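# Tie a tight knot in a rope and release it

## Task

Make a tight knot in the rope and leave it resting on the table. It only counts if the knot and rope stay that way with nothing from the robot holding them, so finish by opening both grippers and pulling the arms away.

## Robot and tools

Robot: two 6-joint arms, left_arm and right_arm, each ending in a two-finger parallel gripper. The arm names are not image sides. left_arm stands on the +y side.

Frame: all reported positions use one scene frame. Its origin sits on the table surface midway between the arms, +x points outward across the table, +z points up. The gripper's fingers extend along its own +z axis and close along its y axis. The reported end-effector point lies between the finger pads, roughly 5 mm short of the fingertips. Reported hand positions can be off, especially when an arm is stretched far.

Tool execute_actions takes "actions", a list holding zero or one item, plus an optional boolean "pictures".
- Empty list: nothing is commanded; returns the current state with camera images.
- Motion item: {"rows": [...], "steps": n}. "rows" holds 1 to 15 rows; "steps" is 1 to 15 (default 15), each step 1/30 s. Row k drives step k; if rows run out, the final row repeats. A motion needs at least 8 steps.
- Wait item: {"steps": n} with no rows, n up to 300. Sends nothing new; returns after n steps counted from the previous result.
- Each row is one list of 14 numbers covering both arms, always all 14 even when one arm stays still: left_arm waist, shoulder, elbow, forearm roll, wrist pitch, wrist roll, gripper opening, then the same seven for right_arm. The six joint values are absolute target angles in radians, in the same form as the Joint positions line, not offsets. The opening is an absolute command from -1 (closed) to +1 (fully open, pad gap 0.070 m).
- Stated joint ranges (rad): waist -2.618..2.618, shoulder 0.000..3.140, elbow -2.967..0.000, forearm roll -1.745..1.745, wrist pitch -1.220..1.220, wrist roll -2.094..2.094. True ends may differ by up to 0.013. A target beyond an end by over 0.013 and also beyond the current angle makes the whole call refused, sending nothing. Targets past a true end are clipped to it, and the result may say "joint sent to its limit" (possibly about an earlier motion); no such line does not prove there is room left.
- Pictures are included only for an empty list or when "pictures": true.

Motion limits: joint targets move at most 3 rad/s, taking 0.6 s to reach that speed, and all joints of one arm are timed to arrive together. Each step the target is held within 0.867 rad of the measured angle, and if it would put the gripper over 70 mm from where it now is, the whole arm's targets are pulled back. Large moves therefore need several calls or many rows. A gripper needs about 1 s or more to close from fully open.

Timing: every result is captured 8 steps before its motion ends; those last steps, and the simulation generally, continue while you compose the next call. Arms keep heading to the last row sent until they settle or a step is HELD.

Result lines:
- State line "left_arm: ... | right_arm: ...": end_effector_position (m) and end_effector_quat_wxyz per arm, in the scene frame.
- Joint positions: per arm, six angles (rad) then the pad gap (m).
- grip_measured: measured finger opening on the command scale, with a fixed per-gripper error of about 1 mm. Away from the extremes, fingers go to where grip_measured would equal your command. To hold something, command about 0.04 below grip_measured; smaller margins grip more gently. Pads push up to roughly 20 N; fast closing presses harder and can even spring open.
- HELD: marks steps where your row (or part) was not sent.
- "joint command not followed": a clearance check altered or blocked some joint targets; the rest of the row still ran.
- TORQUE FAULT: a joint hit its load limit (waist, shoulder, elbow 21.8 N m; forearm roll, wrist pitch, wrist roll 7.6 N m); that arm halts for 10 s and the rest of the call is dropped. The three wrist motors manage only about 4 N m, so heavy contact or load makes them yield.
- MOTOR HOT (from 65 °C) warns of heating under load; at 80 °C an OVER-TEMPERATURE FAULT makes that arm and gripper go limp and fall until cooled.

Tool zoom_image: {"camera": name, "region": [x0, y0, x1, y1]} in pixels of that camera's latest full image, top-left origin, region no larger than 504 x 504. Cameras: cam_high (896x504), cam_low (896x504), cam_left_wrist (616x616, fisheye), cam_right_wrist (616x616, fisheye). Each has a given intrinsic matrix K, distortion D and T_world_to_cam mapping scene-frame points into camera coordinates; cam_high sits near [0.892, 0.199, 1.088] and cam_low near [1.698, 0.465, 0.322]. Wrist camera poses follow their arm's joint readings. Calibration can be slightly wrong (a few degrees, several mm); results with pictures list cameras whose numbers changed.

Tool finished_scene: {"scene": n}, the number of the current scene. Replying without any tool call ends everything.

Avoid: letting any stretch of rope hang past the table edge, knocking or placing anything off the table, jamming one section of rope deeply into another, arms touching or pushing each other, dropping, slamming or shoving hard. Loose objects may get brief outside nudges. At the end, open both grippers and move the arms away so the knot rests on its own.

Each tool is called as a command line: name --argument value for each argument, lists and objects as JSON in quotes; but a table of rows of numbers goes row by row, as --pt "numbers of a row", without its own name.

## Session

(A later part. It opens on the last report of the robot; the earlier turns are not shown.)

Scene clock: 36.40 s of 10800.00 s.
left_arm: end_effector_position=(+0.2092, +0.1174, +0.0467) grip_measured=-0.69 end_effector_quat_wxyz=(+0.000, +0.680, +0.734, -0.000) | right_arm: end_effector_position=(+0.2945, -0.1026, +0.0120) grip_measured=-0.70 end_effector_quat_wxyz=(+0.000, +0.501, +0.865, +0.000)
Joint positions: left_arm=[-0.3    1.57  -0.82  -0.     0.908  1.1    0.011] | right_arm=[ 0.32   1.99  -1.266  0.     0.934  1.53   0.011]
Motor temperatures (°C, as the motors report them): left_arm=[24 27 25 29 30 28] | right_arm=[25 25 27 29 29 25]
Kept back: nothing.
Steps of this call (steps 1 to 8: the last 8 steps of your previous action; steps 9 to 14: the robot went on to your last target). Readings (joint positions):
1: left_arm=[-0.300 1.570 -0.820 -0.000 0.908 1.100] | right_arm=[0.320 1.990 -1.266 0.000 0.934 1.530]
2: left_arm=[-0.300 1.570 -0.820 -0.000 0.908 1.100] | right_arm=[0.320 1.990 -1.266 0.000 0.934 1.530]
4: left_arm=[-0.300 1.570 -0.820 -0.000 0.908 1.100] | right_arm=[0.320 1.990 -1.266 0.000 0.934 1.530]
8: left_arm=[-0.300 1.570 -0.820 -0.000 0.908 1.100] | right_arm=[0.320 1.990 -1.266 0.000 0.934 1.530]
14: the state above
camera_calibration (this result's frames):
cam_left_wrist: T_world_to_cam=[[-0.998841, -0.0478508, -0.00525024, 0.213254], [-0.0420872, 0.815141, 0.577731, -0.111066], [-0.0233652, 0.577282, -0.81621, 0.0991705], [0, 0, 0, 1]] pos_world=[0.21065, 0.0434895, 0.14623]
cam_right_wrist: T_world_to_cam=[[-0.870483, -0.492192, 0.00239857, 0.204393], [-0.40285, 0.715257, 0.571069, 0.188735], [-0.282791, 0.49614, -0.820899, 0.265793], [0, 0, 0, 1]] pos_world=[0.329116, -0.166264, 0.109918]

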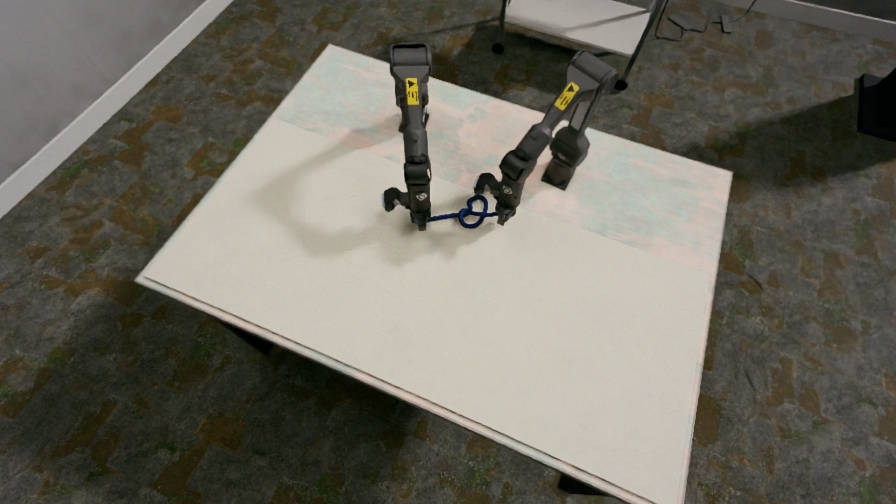

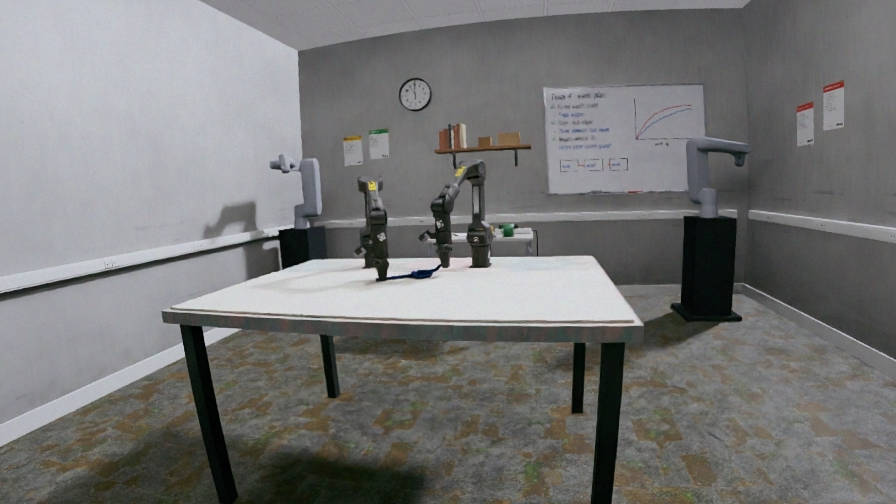

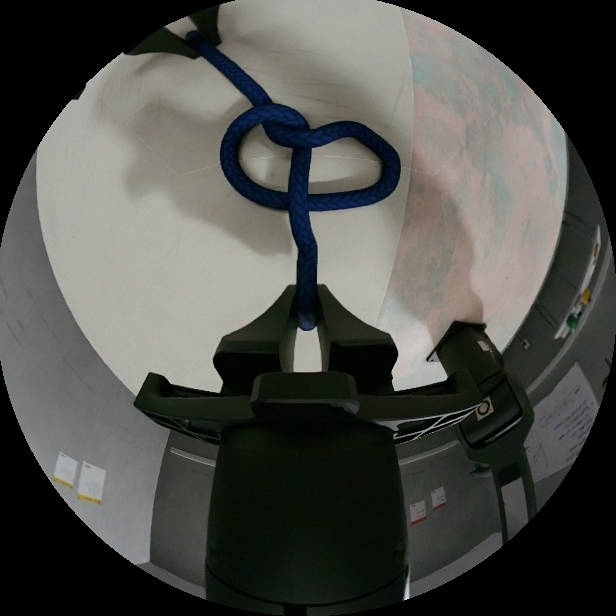

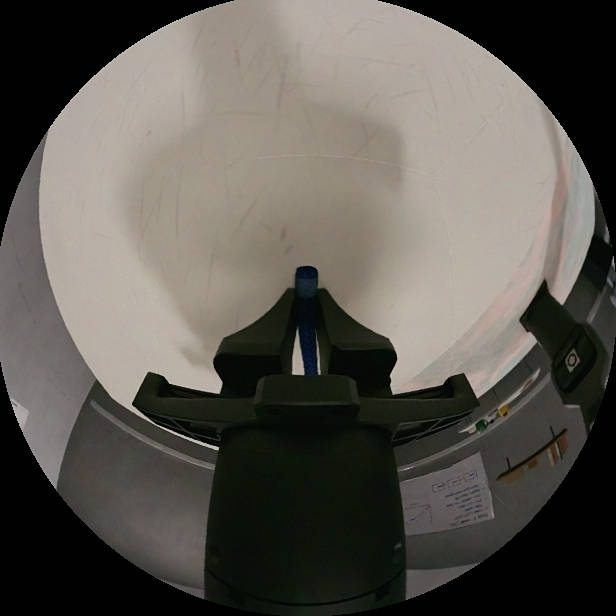

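execute_actions --actions '[{"rows":[[0.094,1.63,-0.774,0,0.802,1.33,-0.74,0.05,1.972,-1.284,0,0.97,1.54,-0.75]]}]'

execute_actions --actions '[{"steps":20}]' --pictures true

Scene clock: 36.87 s of 10800.00 s.
left_arm: end_effector_position=(+0.2207, +0.1478, +0.0387) grip_measured=-0.69 end_effector_quat_wxyz=(+0.001, +0.659, +0.752, +0.000) | right_arm: end_effector_position=(+0.3128, -0.1456, +0.0156) grip_measured=-0.70 end_effector_quat_wxyz=(-0.002, +0.558, +0.830, -0.002)
Joint positions: left_arm=[-0.17   1.59  -0.806 -0.001  0.872  1.176  0.011] | right_arm=[ 0.191  1.984 -1.273  0.001  0.951  1.534  0.011]
Motor temperatures (°C, as the motors report them): left_arm=[24 27 25 29 30 28] | right_arm=[25 25 27 29 29 25]
Steps of this call (steps 1 to 7: the robot went on to your last target; steps 8 to 14: the first 7 steps of this action). Readings (joint positions):
8: left_arm=[-0.299 1.570 -0.820 -0.000 0.908 1.100] | right_arm=[0.319 1.990 -1.266 0.000 0.934 1.530]
9: left_arm=[-0.293 1.571 -0.820 -0.000 0.906 1.103] | right_arm=[0.314 1.990 -1.266 0.001 0.935 1.530]
11: left_arm=[-0.261 1.576 -0.817 -0.001 0.897 1.122] | right_arm=[0.283 1.988 -1.268 0.001 0.939 1.531]
14: the state above

Scene clock: 37.53 s of 10800.00 s.
left_arm: end_effector_position=(+0.2294, +0.2132, +0.0221) grip_measured=-0.69 end_effector_quat_wxyz=(-0.000, +0.617, +0.787, -0.000) | right_arm: end_effector_position=(+0.3277, -0.1947, +0.0224) grip_measured=-0.70 end_effector_quat_wxyz=(-0.000, +0.617, +0.787, -0.000)
Joint positions: left_arm=[ 0.094  1.631 -0.774  0.     0.802  1.33   0.011] | right_arm=[ 0.051  1.972 -1.284 -0.     0.97   1.54   0.011]
Motor temperatures (°C, as the motors report them): left_arm=[24 27 25 29 30 28] | right_arm=[25 25 27 29 29 25]
Kept back: nothing.
Steps of this call (steps 1 to 8: the last 8 steps of your previous action; steps 9 to 20: the robot went on to your last target). Readings (joint positions):
1: left_arm=[-0.128 1.596 -0.801 -0.001 0.861 1.201] | right_arm=[0.152 1.982 -1.276 0.000 0.956 1.536]
2: left_arm=[-0.082 1.603 -0.795 -0.001 0.849 1.228] | right_arm=[0.118 1.980 -1.278 -0.001 0.961 1.537]
4: left_arm=[-0.001 1.616 -0.785 0.000 0.827 1.275] | right_arm=[0.071 1.976 -1.281 -0.001 0.967 1.539]
8: left_arm=[0.086 1.629 -0.775 0.000 0.805 1.325] | right_arm=[0.048 1.973 -1.283 -0.001 0.970 1.540]
20: the state above
camera_calibration (this result's frames):
cam_left_wrist: T_world_to_cam=[[-0.977727, -0.209828, -0.0046581, 0.267591], [-0.173873, 0.797361, 0.577913, -0.140082], [-0.117548, 0.565851, -0.816085, 0.048335], [0, 0, 0, 1]] pos_world=[0.242956, 0.140494, 0.121647]
cam_right_wrist: T_world_to_cam=[[-0.972476, -0.232982, 0.00326395, 0.271778], [-0.189446, 0.798755, 0.571052, 0.208469], [-0.135652, 0.554716, -0.820908, 0.292595], [0, 0, 0, 1]] pos_world=[0.343483, -0.265503, 0.12026]

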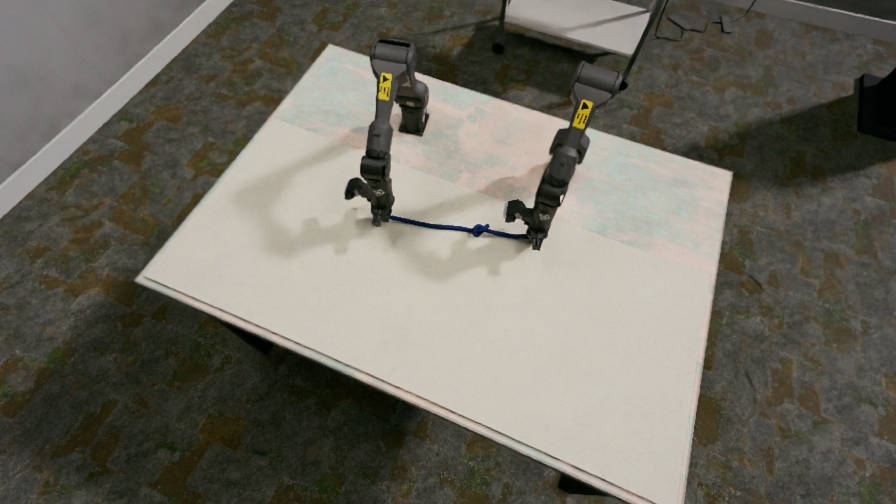

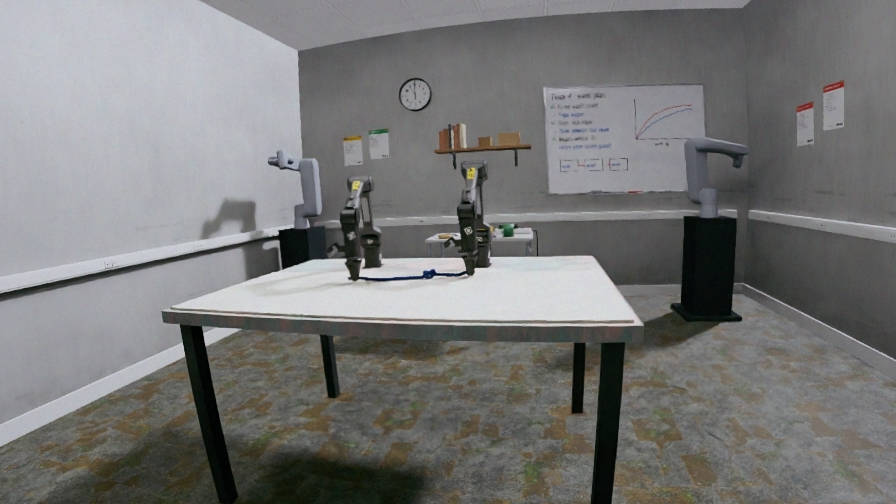

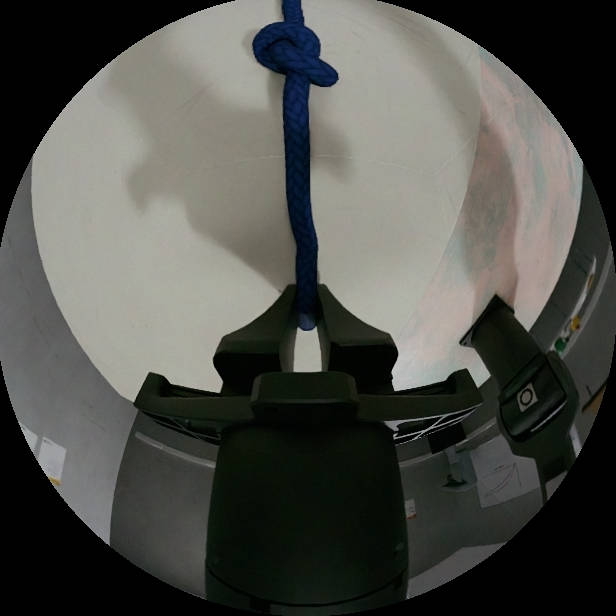

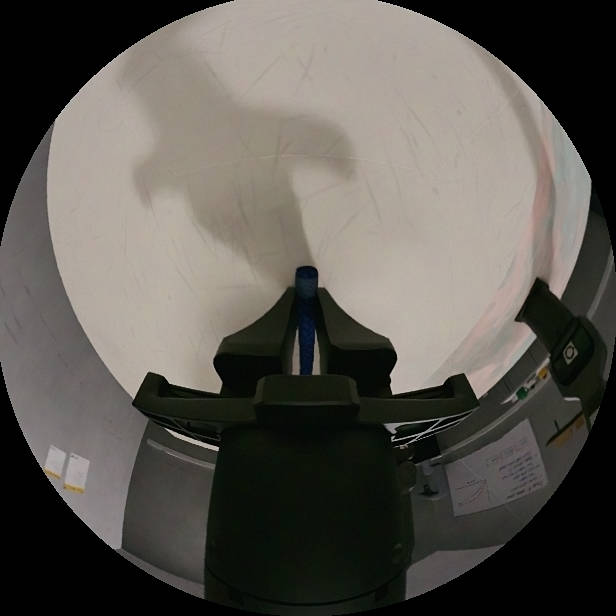

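execute_actions --actions '[{"rows":[[0.094,1.63,-0.774,0,0.802,1.33,-0.74,-0.025,1.972,-1.284,0,0.97,1.47,-0.75]]}]'

execute_actions --actions '[{"steps":10}]' --pictures true

Scene clock: 37.97 s of 10800.00 s.
left_arm: end_effector_position=(+0.2299, +0.2117, +0.0223) grip_measured=-0.68 end_effector_quat_wxyz=(+0.002, +0.617, +0.787, -0.001) | right_arm: end_effector_position=(+0.3324, -0.2207, +0.0225) grip_measured=-0.70 end_effector_quat_wxyz=(-0.002, +0.619, +0.785, +0.001)
Joint positions: left_arm=[ 0.092  1.63  -0.774 -0.006  0.801  1.33   0.011] | right_arm=[-0.024  1.972 -1.284  0.005  0.97   1.469  0.011]
Motor temperatures (°C, as the motors report them): left_arm=[24 27 25 29 30 28] | right_arm=[25 26 27 29 29 25]
Steps of this call (steps 1 to 6: the robot went on to your last target; steps 7 to 13: the first 7 steps of this action). Readings (joint positions):
7: left_arm=[0.094 1.631 -0.774 0.000 0.802 1.330] | right_arm=[0.050 1.972 -1.284 0.000 0.970 1.540]
8: left_arm=[0.094 1.631 -0.774 -0.000 0.802 1.330] | right_arm=[0.044 1.972 -1.284 0.001 0.970 1.534]
10: left_arm=[0.094 1.631 -0.774 -0.000 0.802 1.330] | right_arm=[0.013 1.972 -1.284 0.001 0.970 1.505]
13: the state above

Scene clock: 38.30 s of 10800.00 s.
left_arm: end_effector_position=(+0.2297, +0.2129, +0.0223) grip_measured=-0.68 end_effector_quat_wxyz=(+0.000, +0.618, +0.787, +0.000) | right_arm: end_effector_position=(+0.3325, -0.2213, +0.0225) grip_measured=-0.70 end_effector_quat_wxyz=(-0.000, +0.618, +0.786, -0.000)
Joint positions: left_arm=[ 0.093  1.63  -0.774 -0.     0.802  1.33   0.011] | right_arm=[-0.024  1.972 -1.284  0.     0.97   1.47   0.011]
Motor temperatures (°C, as the motors report them): left_arm=[24 27 25 29 30 28] | right_arm=[25 26 27 29 29 25]
Kept back: nothing.
Steps of this call (steps 1 to 8: the last 8 steps of your previous action; steps 9 to 10: the robot went on to your last target). Readings (joint positions):
1: left_arm=[0.092 1.630 -0.774 -0.005 0.801 1.330] | right_arm=[-0.025 1.972 -1.284 0.005 0.970 1.468]
2: left_arm=[0.092 1.630 -0.774 -0.004 0.801 1.330] | right_arm=[-0.024 1.972 -1.284 0.005 0.970 1.469]
4: left_arm=[0.092 1.630 -0.774 -0.002 0.801 1.330] | right_arm=[-0.024 1.972 -1.284 0.003 0.970 1.469]
8: left_arm=[0.092 1.630 -0.774 -0.000 0.801 1.330] | right_arm=[-0.024 1.972 -1.284 0.001 0.970 1.470]
10: the state above
camera_calibration (this result's frames):
cam_left_wrist: T_world_to_cam=[[-0.977838, -0.209283, -0.00580465, 0.267753], [-0.17413, 0.797573, 0.577543, -0.139884], [-0.11624, 0.565754, -0.81634, 0.0484629], [0, 0, 0, 1]] pos_world=[0.243095, 0.140186, 0.121905]
cam_right_wrist: T_world_to_cam=[[-0.973472, -0.228788, 0.00284898, 0.271469], [-0.186184, 0.79931, 0.571349, 0.229576], [-0.132995, 0.555661, -0.820703, 0.307367], [0, 0, 0, 1]] pos_world=[0.347889, -0.292186, 0.120316]

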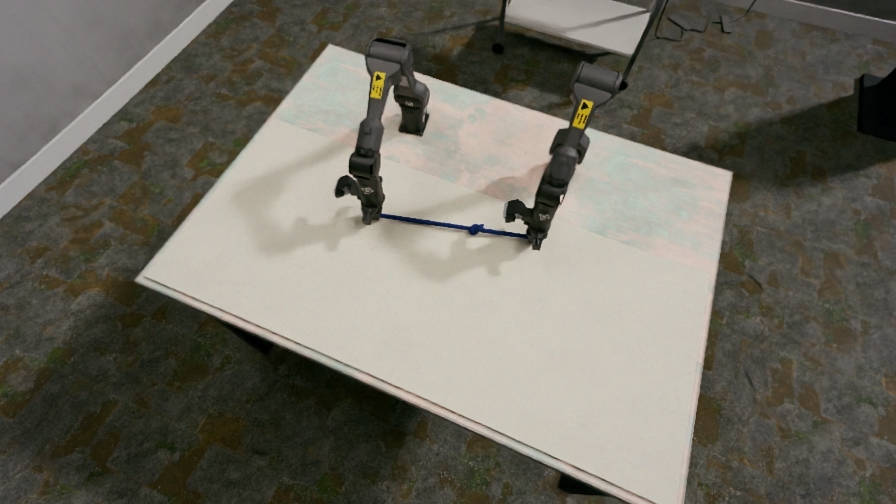

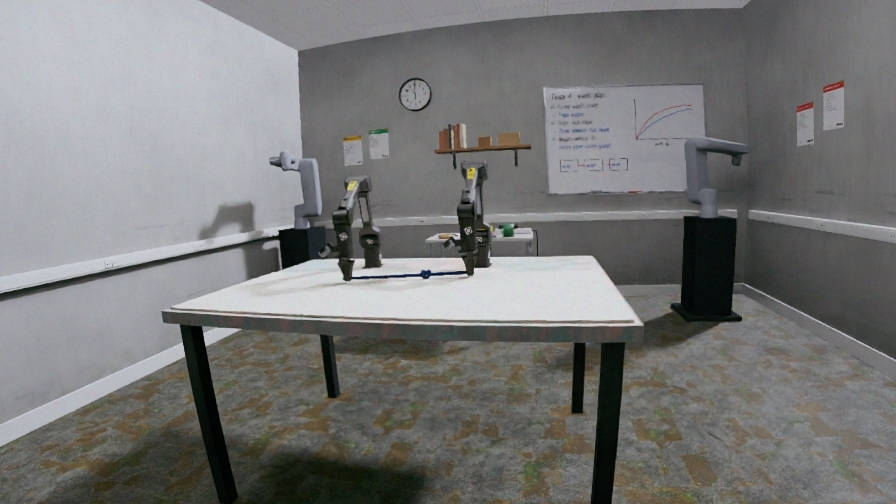

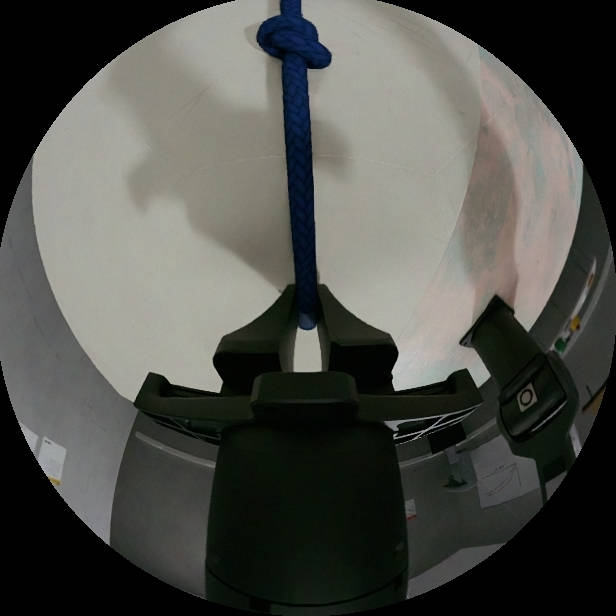

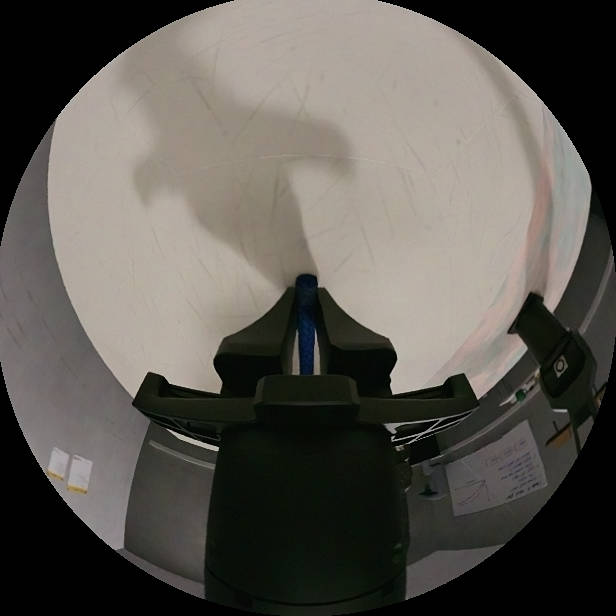

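execute_actions --actions '[{"rows":[[0.094,1.63,-0.774,0,0.802,1.33,-0.78,-0.025,1.972,-1.284,0,0.97,1.47,-0.8],[0.094,1.63,-0.774,0,0.802,1.33,-0.78,-0.025,1.972,-1.284,0,0.97,1.47,-0.8],[0.094,1.63,-0.774,0,0.802,1.33,-0.78,-0.034,1.972,-1.284,0,0.97,1.47,-0.8],[0.094,1.63,-0.774,0,0.802,1.33,-0.78,-0.043,1.972,-1.284,0,0.97,1.47,-0.8]]}]'

execute_actions --actions '[{"steps":12}]' --pictures true

execute_actions --actions '[{"rows":[[0.094,1.652,-0.756,0,0.762,1.33,-0.75,-0.015,1.988,-1.268,0,0.938,1.47,-0.76]]}]'

execute_actions --actions '[{"rows":[[0.094,1.652,-0.756,0,0.762,1.33,0.3,-0.015,1.988,-1.268,0,0.938,1.47,0.3]]}]'

execute_actions --actions '[{"rows":[[0.3,1.35,-0.95,0,1.1,1.33,0.3,-0.2,1.7,-1.35,0,1.2,1.47,0.3]]}]'

execute_actions --actions '[{"steps":20}]' --pictures true

zoom_image --camera "cam_high" --region '[420,190,540,260]'

Scene clock: 39.30 s of 10800.00 s.
left_arm: end_effector_position=(+0.2293, +0.2134, +0.0222) grip_measured=-0.68 end_effector_quat_wxyz=(-0.000, +0.617, +0.787, -0.000) | right_arm: end_effector_position=(+0.3336, -0.2297, +0.0225) grip_measured=-0.70 end_effector_quat_wxyz=(+0.000, +0.627, +0.779, -0.000)
Joint positions: left_arm=[ 0.095  1.63  -0.774  0.     0.802  1.33   0.011] | right_arm=[-0.046  1.972 -1.284 -0.001  0.97   1.47   0.01 ]
Motor temperatures (°C, as the motors report them): left_arm=[24 27 25 29 30 28] | right_arm=[25 26 27 29 29 25]
Steps of this call (steps 1 to 15: the robot went on to your last target; steps 16 to 23: nothing new was sent; steps 24 to 30: the first 7 steps of this action). Readings (joint positions):
24: left_arm=[0.094 1.630 -0.774 0.000 0.802 1.330] | right_arm=[-0.025 1.972 -1.284 -0.000 0.970 1.470]
25: left_arm=[0.094 1.630 -0.774 0.000 0.802 1.330] | right_arm=[-0.025 1.972 -1.284 -0.000 0.970 1.470]
27: left_arm=[0.094 1.630 -0.774 0.000 0.802 1.330] | right_arm=[-0.032 1.972 -1.284 -0.000 0.970 1.470]
30: the state above

Scene clock: 39.70 s of 10800.00 s.
left_arm: end_effector_position=(+0.2293, +0.2135, +0.0222) grip_measured=-0.68 end_effector_quat_wxyz=(-0.000, +0.617, +0.787, +0.000) | right_arm: end_effector_position=(+0.3335, -0.2288, +0.0225) grip_measured=-0.70 end_effector_quat_wxyz=(+0.000, +0.626, +0.780, -0.000)
Joint positions: left_arm=[ 0.095  1.63  -0.774  0.001  0.802  1.33   0.011] | right_arm=[-0.044  1.972 -1.284 -0.001  0.97   1.47   0.01 ]
Motor temperatures (°C, as the motors report them): left_arm=[24 27 25 29 30 28] | right_arm=[25 26 27 29 29 25]
Kept back: nothing.
Steps of this call (steps 1 to 8: the last 8 steps of your previous action; steps 9 to 12: the robot went on to your last target). Readings (joint positions):
1: left_arm=[0.095 1.630 -0.774 0.000 0.802 1.330] | right_arm=[-0.046 1.972 -1.284 -0.001 0.970 1.470]
2: left_arm=[0.095 1.630 -0.774 0.001 0.802 1.330] | right_arm=[-0.045 1.972 -1.284 -0.001 0.970 1.470]
4: left_arm=[0.095 1.630 -0.774 0.001 0.802 1.330] | right_arm=[-0.045 1.972 -1.284 -0.001 0.970 1.470]
8: left_arm=[0.095 1.630 -0.774 0.001 0.802 1.330] | right_arm=[-0.044 1.972 -1.284 -0.001 0.970 1.470]
12: the state above
camera_calibration (this result's frames):
cam_left_wrist: T_world_to_cam=[[-0.977594, -0.210443, -0.00480511, 0.267683], [-0.174414, 0.797023, 0.578216, -0.140187], [-0.117852, 0.566099, -0.815869, 0.0483113], [0, 0, 0, 1]] pos_world=[0.242929, 0.140715, 0.12176]
cam_right_wrist: T_world_to_cam=[[-0.977781, -0.209613, 0.00241298, 0.276622], [-0.170811, 0.803349, 0.570486, 0.231597], [-0.12152, 0.557399, -0.821304, 0.30829], [0, 0, 0, 1]] pos_world=[0.347499, -0.29991, 0.120409]

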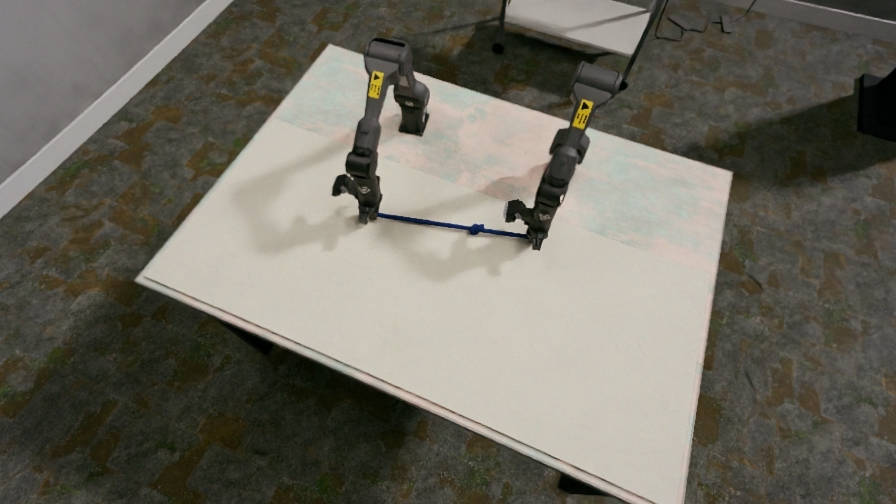

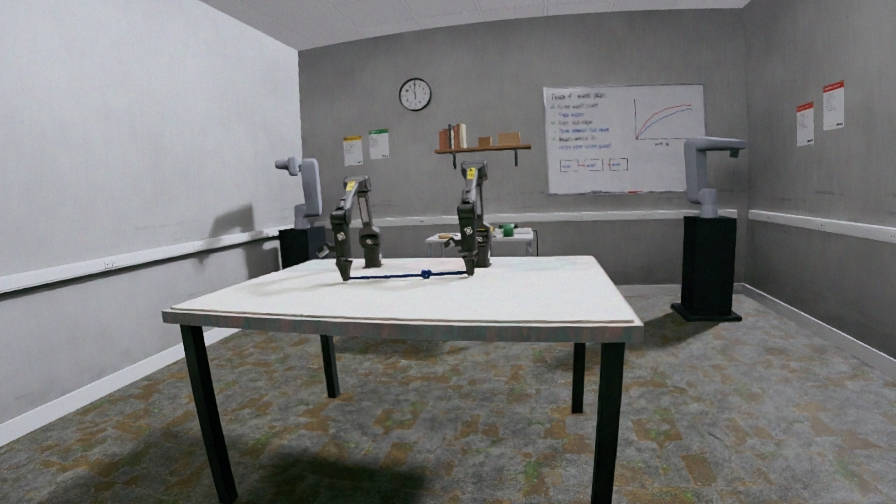

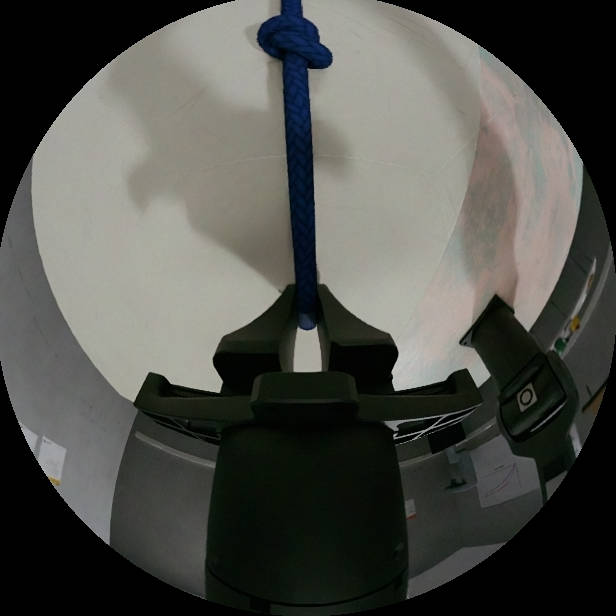

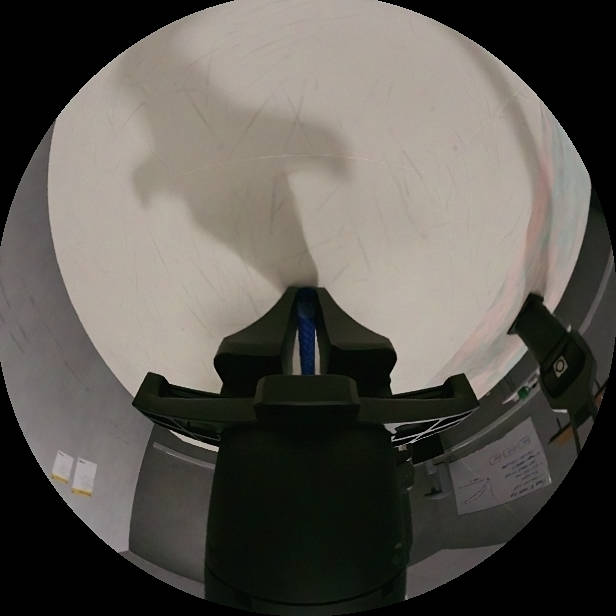

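Scene clock: 39.93 s of 10800.00 s.
left_arm: end_effector_position=(+0.2290, +0.2140, +0.0134) grip_measured=-0.68 end_effector_quat_wxyz=(-0.000, +0.617, +0.787, +0.001) | right_arm: end_effector_position=(+0.3328, -0.2188, +0.0136) grip_measured=-0.70 end_effector_quat_wxyz=(+0.002, +0.615, +0.789, +0.001)
Joint positions: left_arm=[ 0.095  1.651 -0.755  0.003  0.762  1.33   0.011] | right_arm=[-0.016  1.987 -1.268 -0.002  0.935  1.47   0.01 ]
Motor temperatures (°C, as the motors report them): left_arm=[24 27 25 29 30 28] | right_arm=[25 26 27 29 29 25]
Steps of this call (steps 1 to 7: the first 7 steps of this action). Readings (joint positions):
1: left_arm=[0.095 1.630 -0.773 0.001 0.802 1.330] | right_arm=[-0.043 1.972 -1.284 -0.001 0.969 1.470]
2: left_arm=[0.095 1.632 -0.771 0.001 0.796 1.330] | right_arm=[-0.038 1.973 -1.282 -0.001 0.963 1.470]
4: left_arm=[0.095 1.646 -0.758 0.003 0.770 1.330] | right_arm=[-0.019 1.984 -1.271 -0.002 0.939 1.470]
7: the state above

Scene clock: 40.43 s of 10800.00 s.
left_arm: end_effector_position=(+0.2292, +0.2132, +0.0136) grip_measured=-0.23 end_effector_quat_wxyz=(+0.000, +0.617, +0.787, +0.000) | right_arm: end_effector_position=(+0.3320, -0.2185, +0.0136) grip_measured=-0.24 end_effector_quat_wxyz=(+0.000, +0.615, +0.788, +0.000)
Joint positions: left_arm=[ 0.094  1.651 -0.756 -0.     0.762  1.33   0.027] | right_arm=[-0.016  1.987 -1.268  0.     0.939  1.47   0.026]
Motor temperatures (°C, as the motors report them): left_arm=[24 27 25 29 30 28] | right_arm=[25 26 27 29 29 25]
Steps of this call (steps 1 to 8: the last 8 steps of your previous action; steps 9 to 15: the first 7 steps of this action). Readings (joint positions):
9: left_arm=[0.095 1.651 -0.756 0.000 0.762 1.330] | right_arm=[-0.016 1.987 -1.268 -0.000 0.938 1.470]
10: left_arm=[0.095 1.651 -0.756 0.000 0.762 1.330] | right_arm=[-0.016 1.987 -1.268 -0.000 0.938 1.470]
12: left_arm=[0.095 1.651 -0.756 -0.000 0.762 1.330] | right_arm=[-0.016 1.987 -1.268 0.000 0.939 1.470]
15: the state above

Scene clock: 40.93 s of 10800.00 s.
left_arm: end_effector_position=(+0.2366, +0.2333, +0.0562) grip_measured=+0.30 end_effector_quat_wxyz=(+0.021, +0.586, +0.810, +0.017) | right_arm: end_effector_position=(+0.3310, -0.2482, +0.0655) grip_measured=+0.30 end_effector_quat_wxyz=(+0.015, +0.647, +0.762, +0.014)
Joint positions: left_arm=[ 0.172  1.542 -0.83  -0.     0.892  1.33   0.045] | right_arm=[-0.097  1.865 -1.303  0.001  1.055  1.47   0.046]
Motor temperatures (°C, as the motors report them): left_arm=[24 27 25 29 30 28] | right_arm=[25 26 27 29 29 25]
Steps of this call (steps 1 to 8: the last 8 steps of your previous action; steps 9 to 15: the first 7 steps of this action). Readings (joint positions):
9: left_arm=[0.094 1.651 -0.757 -0.000 0.763 1.330] | right_arm=[-0.015 1.987 -1.268 0.000 0.939 1.470]
10: left_arm=[0.098 1.647 -0.760 -0.000 0.770 1.330] | right_arm=[-0.019 1.983 -1.269 0.000 0.944 1.470]
12: left_arm=[0.117 1.622 -0.777 -0.000 0.802 1.330] | right_arm=[-0.039 1.955 -1.276 0.001 0.973 1.470]
15: the state above

Scene clock: 41.60 s of 10800.00 s.
left_arm: end_effector_position=(+0.2294, +0.2656, +0.1317) grip_measured=+0.30 end_effector_quat_wxyz=(+0.057, +0.531, +0.844, +0.055) | right_arm: end_effector_position=(+0.3170, -0.2848, +0.1337) grip_measured=+0.30 end_effector_quat_wxyz=(+0.041, +0.684, +0.727, +0.035)
Joint positions: left_arm=[ 0.3    1.35  -0.95  -0.     1.1    1.33   0.046] | right_arm=[-0.2    1.7   -1.35  -0.     1.2    1.47   0.046]
Motor temperatures (°C, as the motors report them): left_arm=[24 27 25 29 30 28] | right_arm=[25 26 27 29 29 25]
Kept back: nothing.
Steps of this call (steps 1 to 8: the last 8 steps of your previous action; steps 9 to 20: the robot went on to your last target). Readings (joint positions):
1: left_arm=[0.197 1.505 -0.853 -0.000 0.932 1.330] | right_arm=[-0.121 1.827 -1.314 0.000 1.088 1.470]
2: left_arm=[0.221 1.468 -0.877 -0.000 0.972 1.330] | right_arm=[-0.143 1.791 -1.325 0.000 1.120 1.470]
4: left_arm=[0.262 1.405 -0.916 -0.000 1.039 1.330] | right_arm=[-0.178 1.734 -1.341 0.000 1.169 1.470]
8: left_arm=[0.300 1.348 -0.950 -0.000 1.100 1.330] | right_arm=[-0.202 1.695 -1.351 -0.000 1.202 1.470]
20: the state above
camera_calibration (this result's frames):
cam_left_wrist: T_world_to_cam=[[-0.901131, -0.403308, -0.159077, 0.333281], [-0.421033, 0.726563, 0.542989, -0.165084], [-0.103412, 0.556281, -0.824535, 0.108553], [0, 0, 0, 1]] pos_world=[0.24205, 0.193973, 0.232162]
cam_right_wrist: T_world_to_cam=[[-0.992976, -0.0547695, -0.104872, 0.311752], [-0.104444, 0.822202, 0.559531, 0.196136], [0.0555809, 0.566554, -0.822148, 0.375396], [0, 0, 0, 1]] pos_world=[0.309183, -0.356871, 0.23158]

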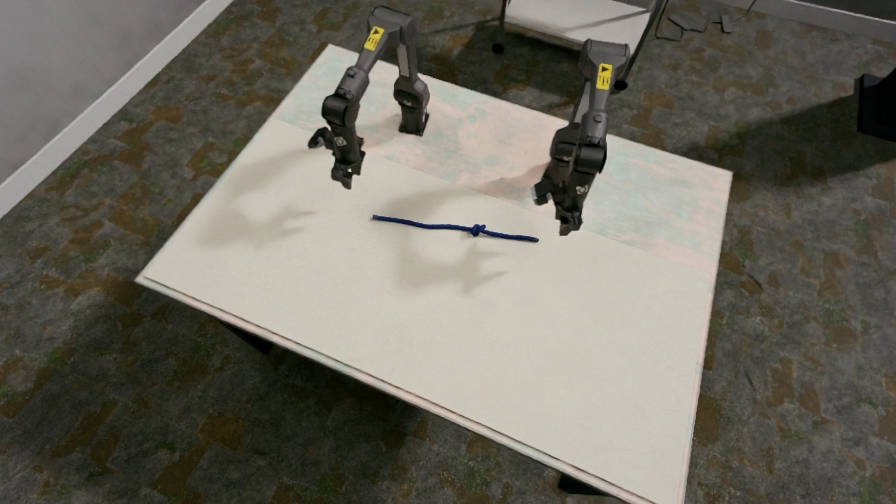

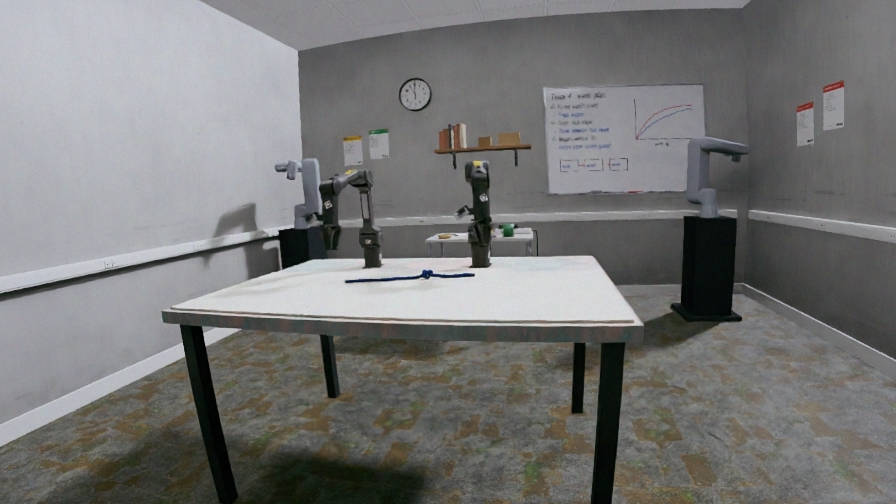

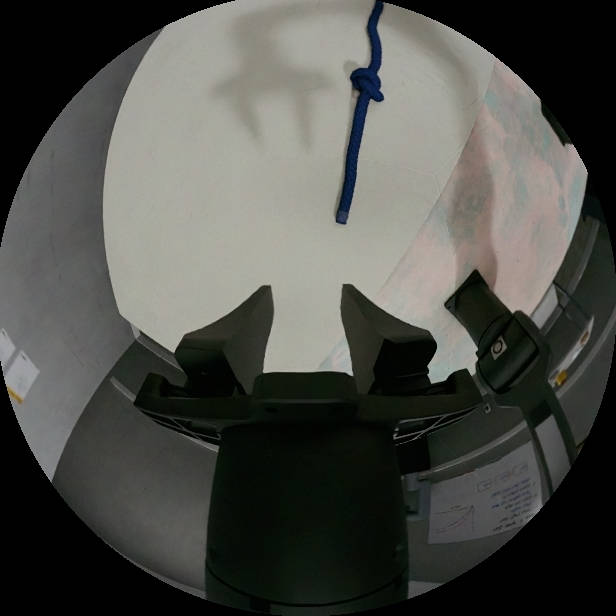

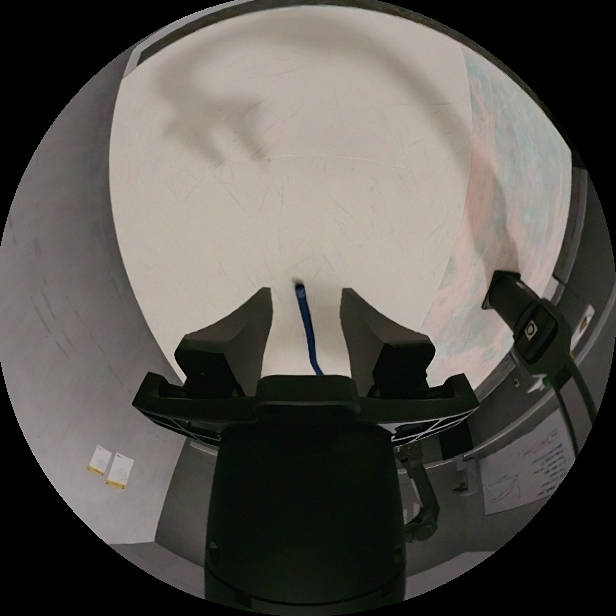

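Region (420, 190, 540, 260) of cam_high's 896x504 image, scaled by 4.200, with more detail than that image has; it fills the top 294 rows of this view, and the rest is white.

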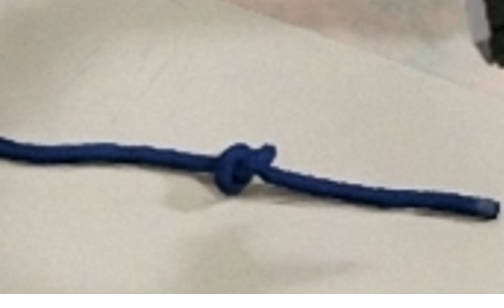

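finished_scene --scene 1

The scene is finished: the task was done.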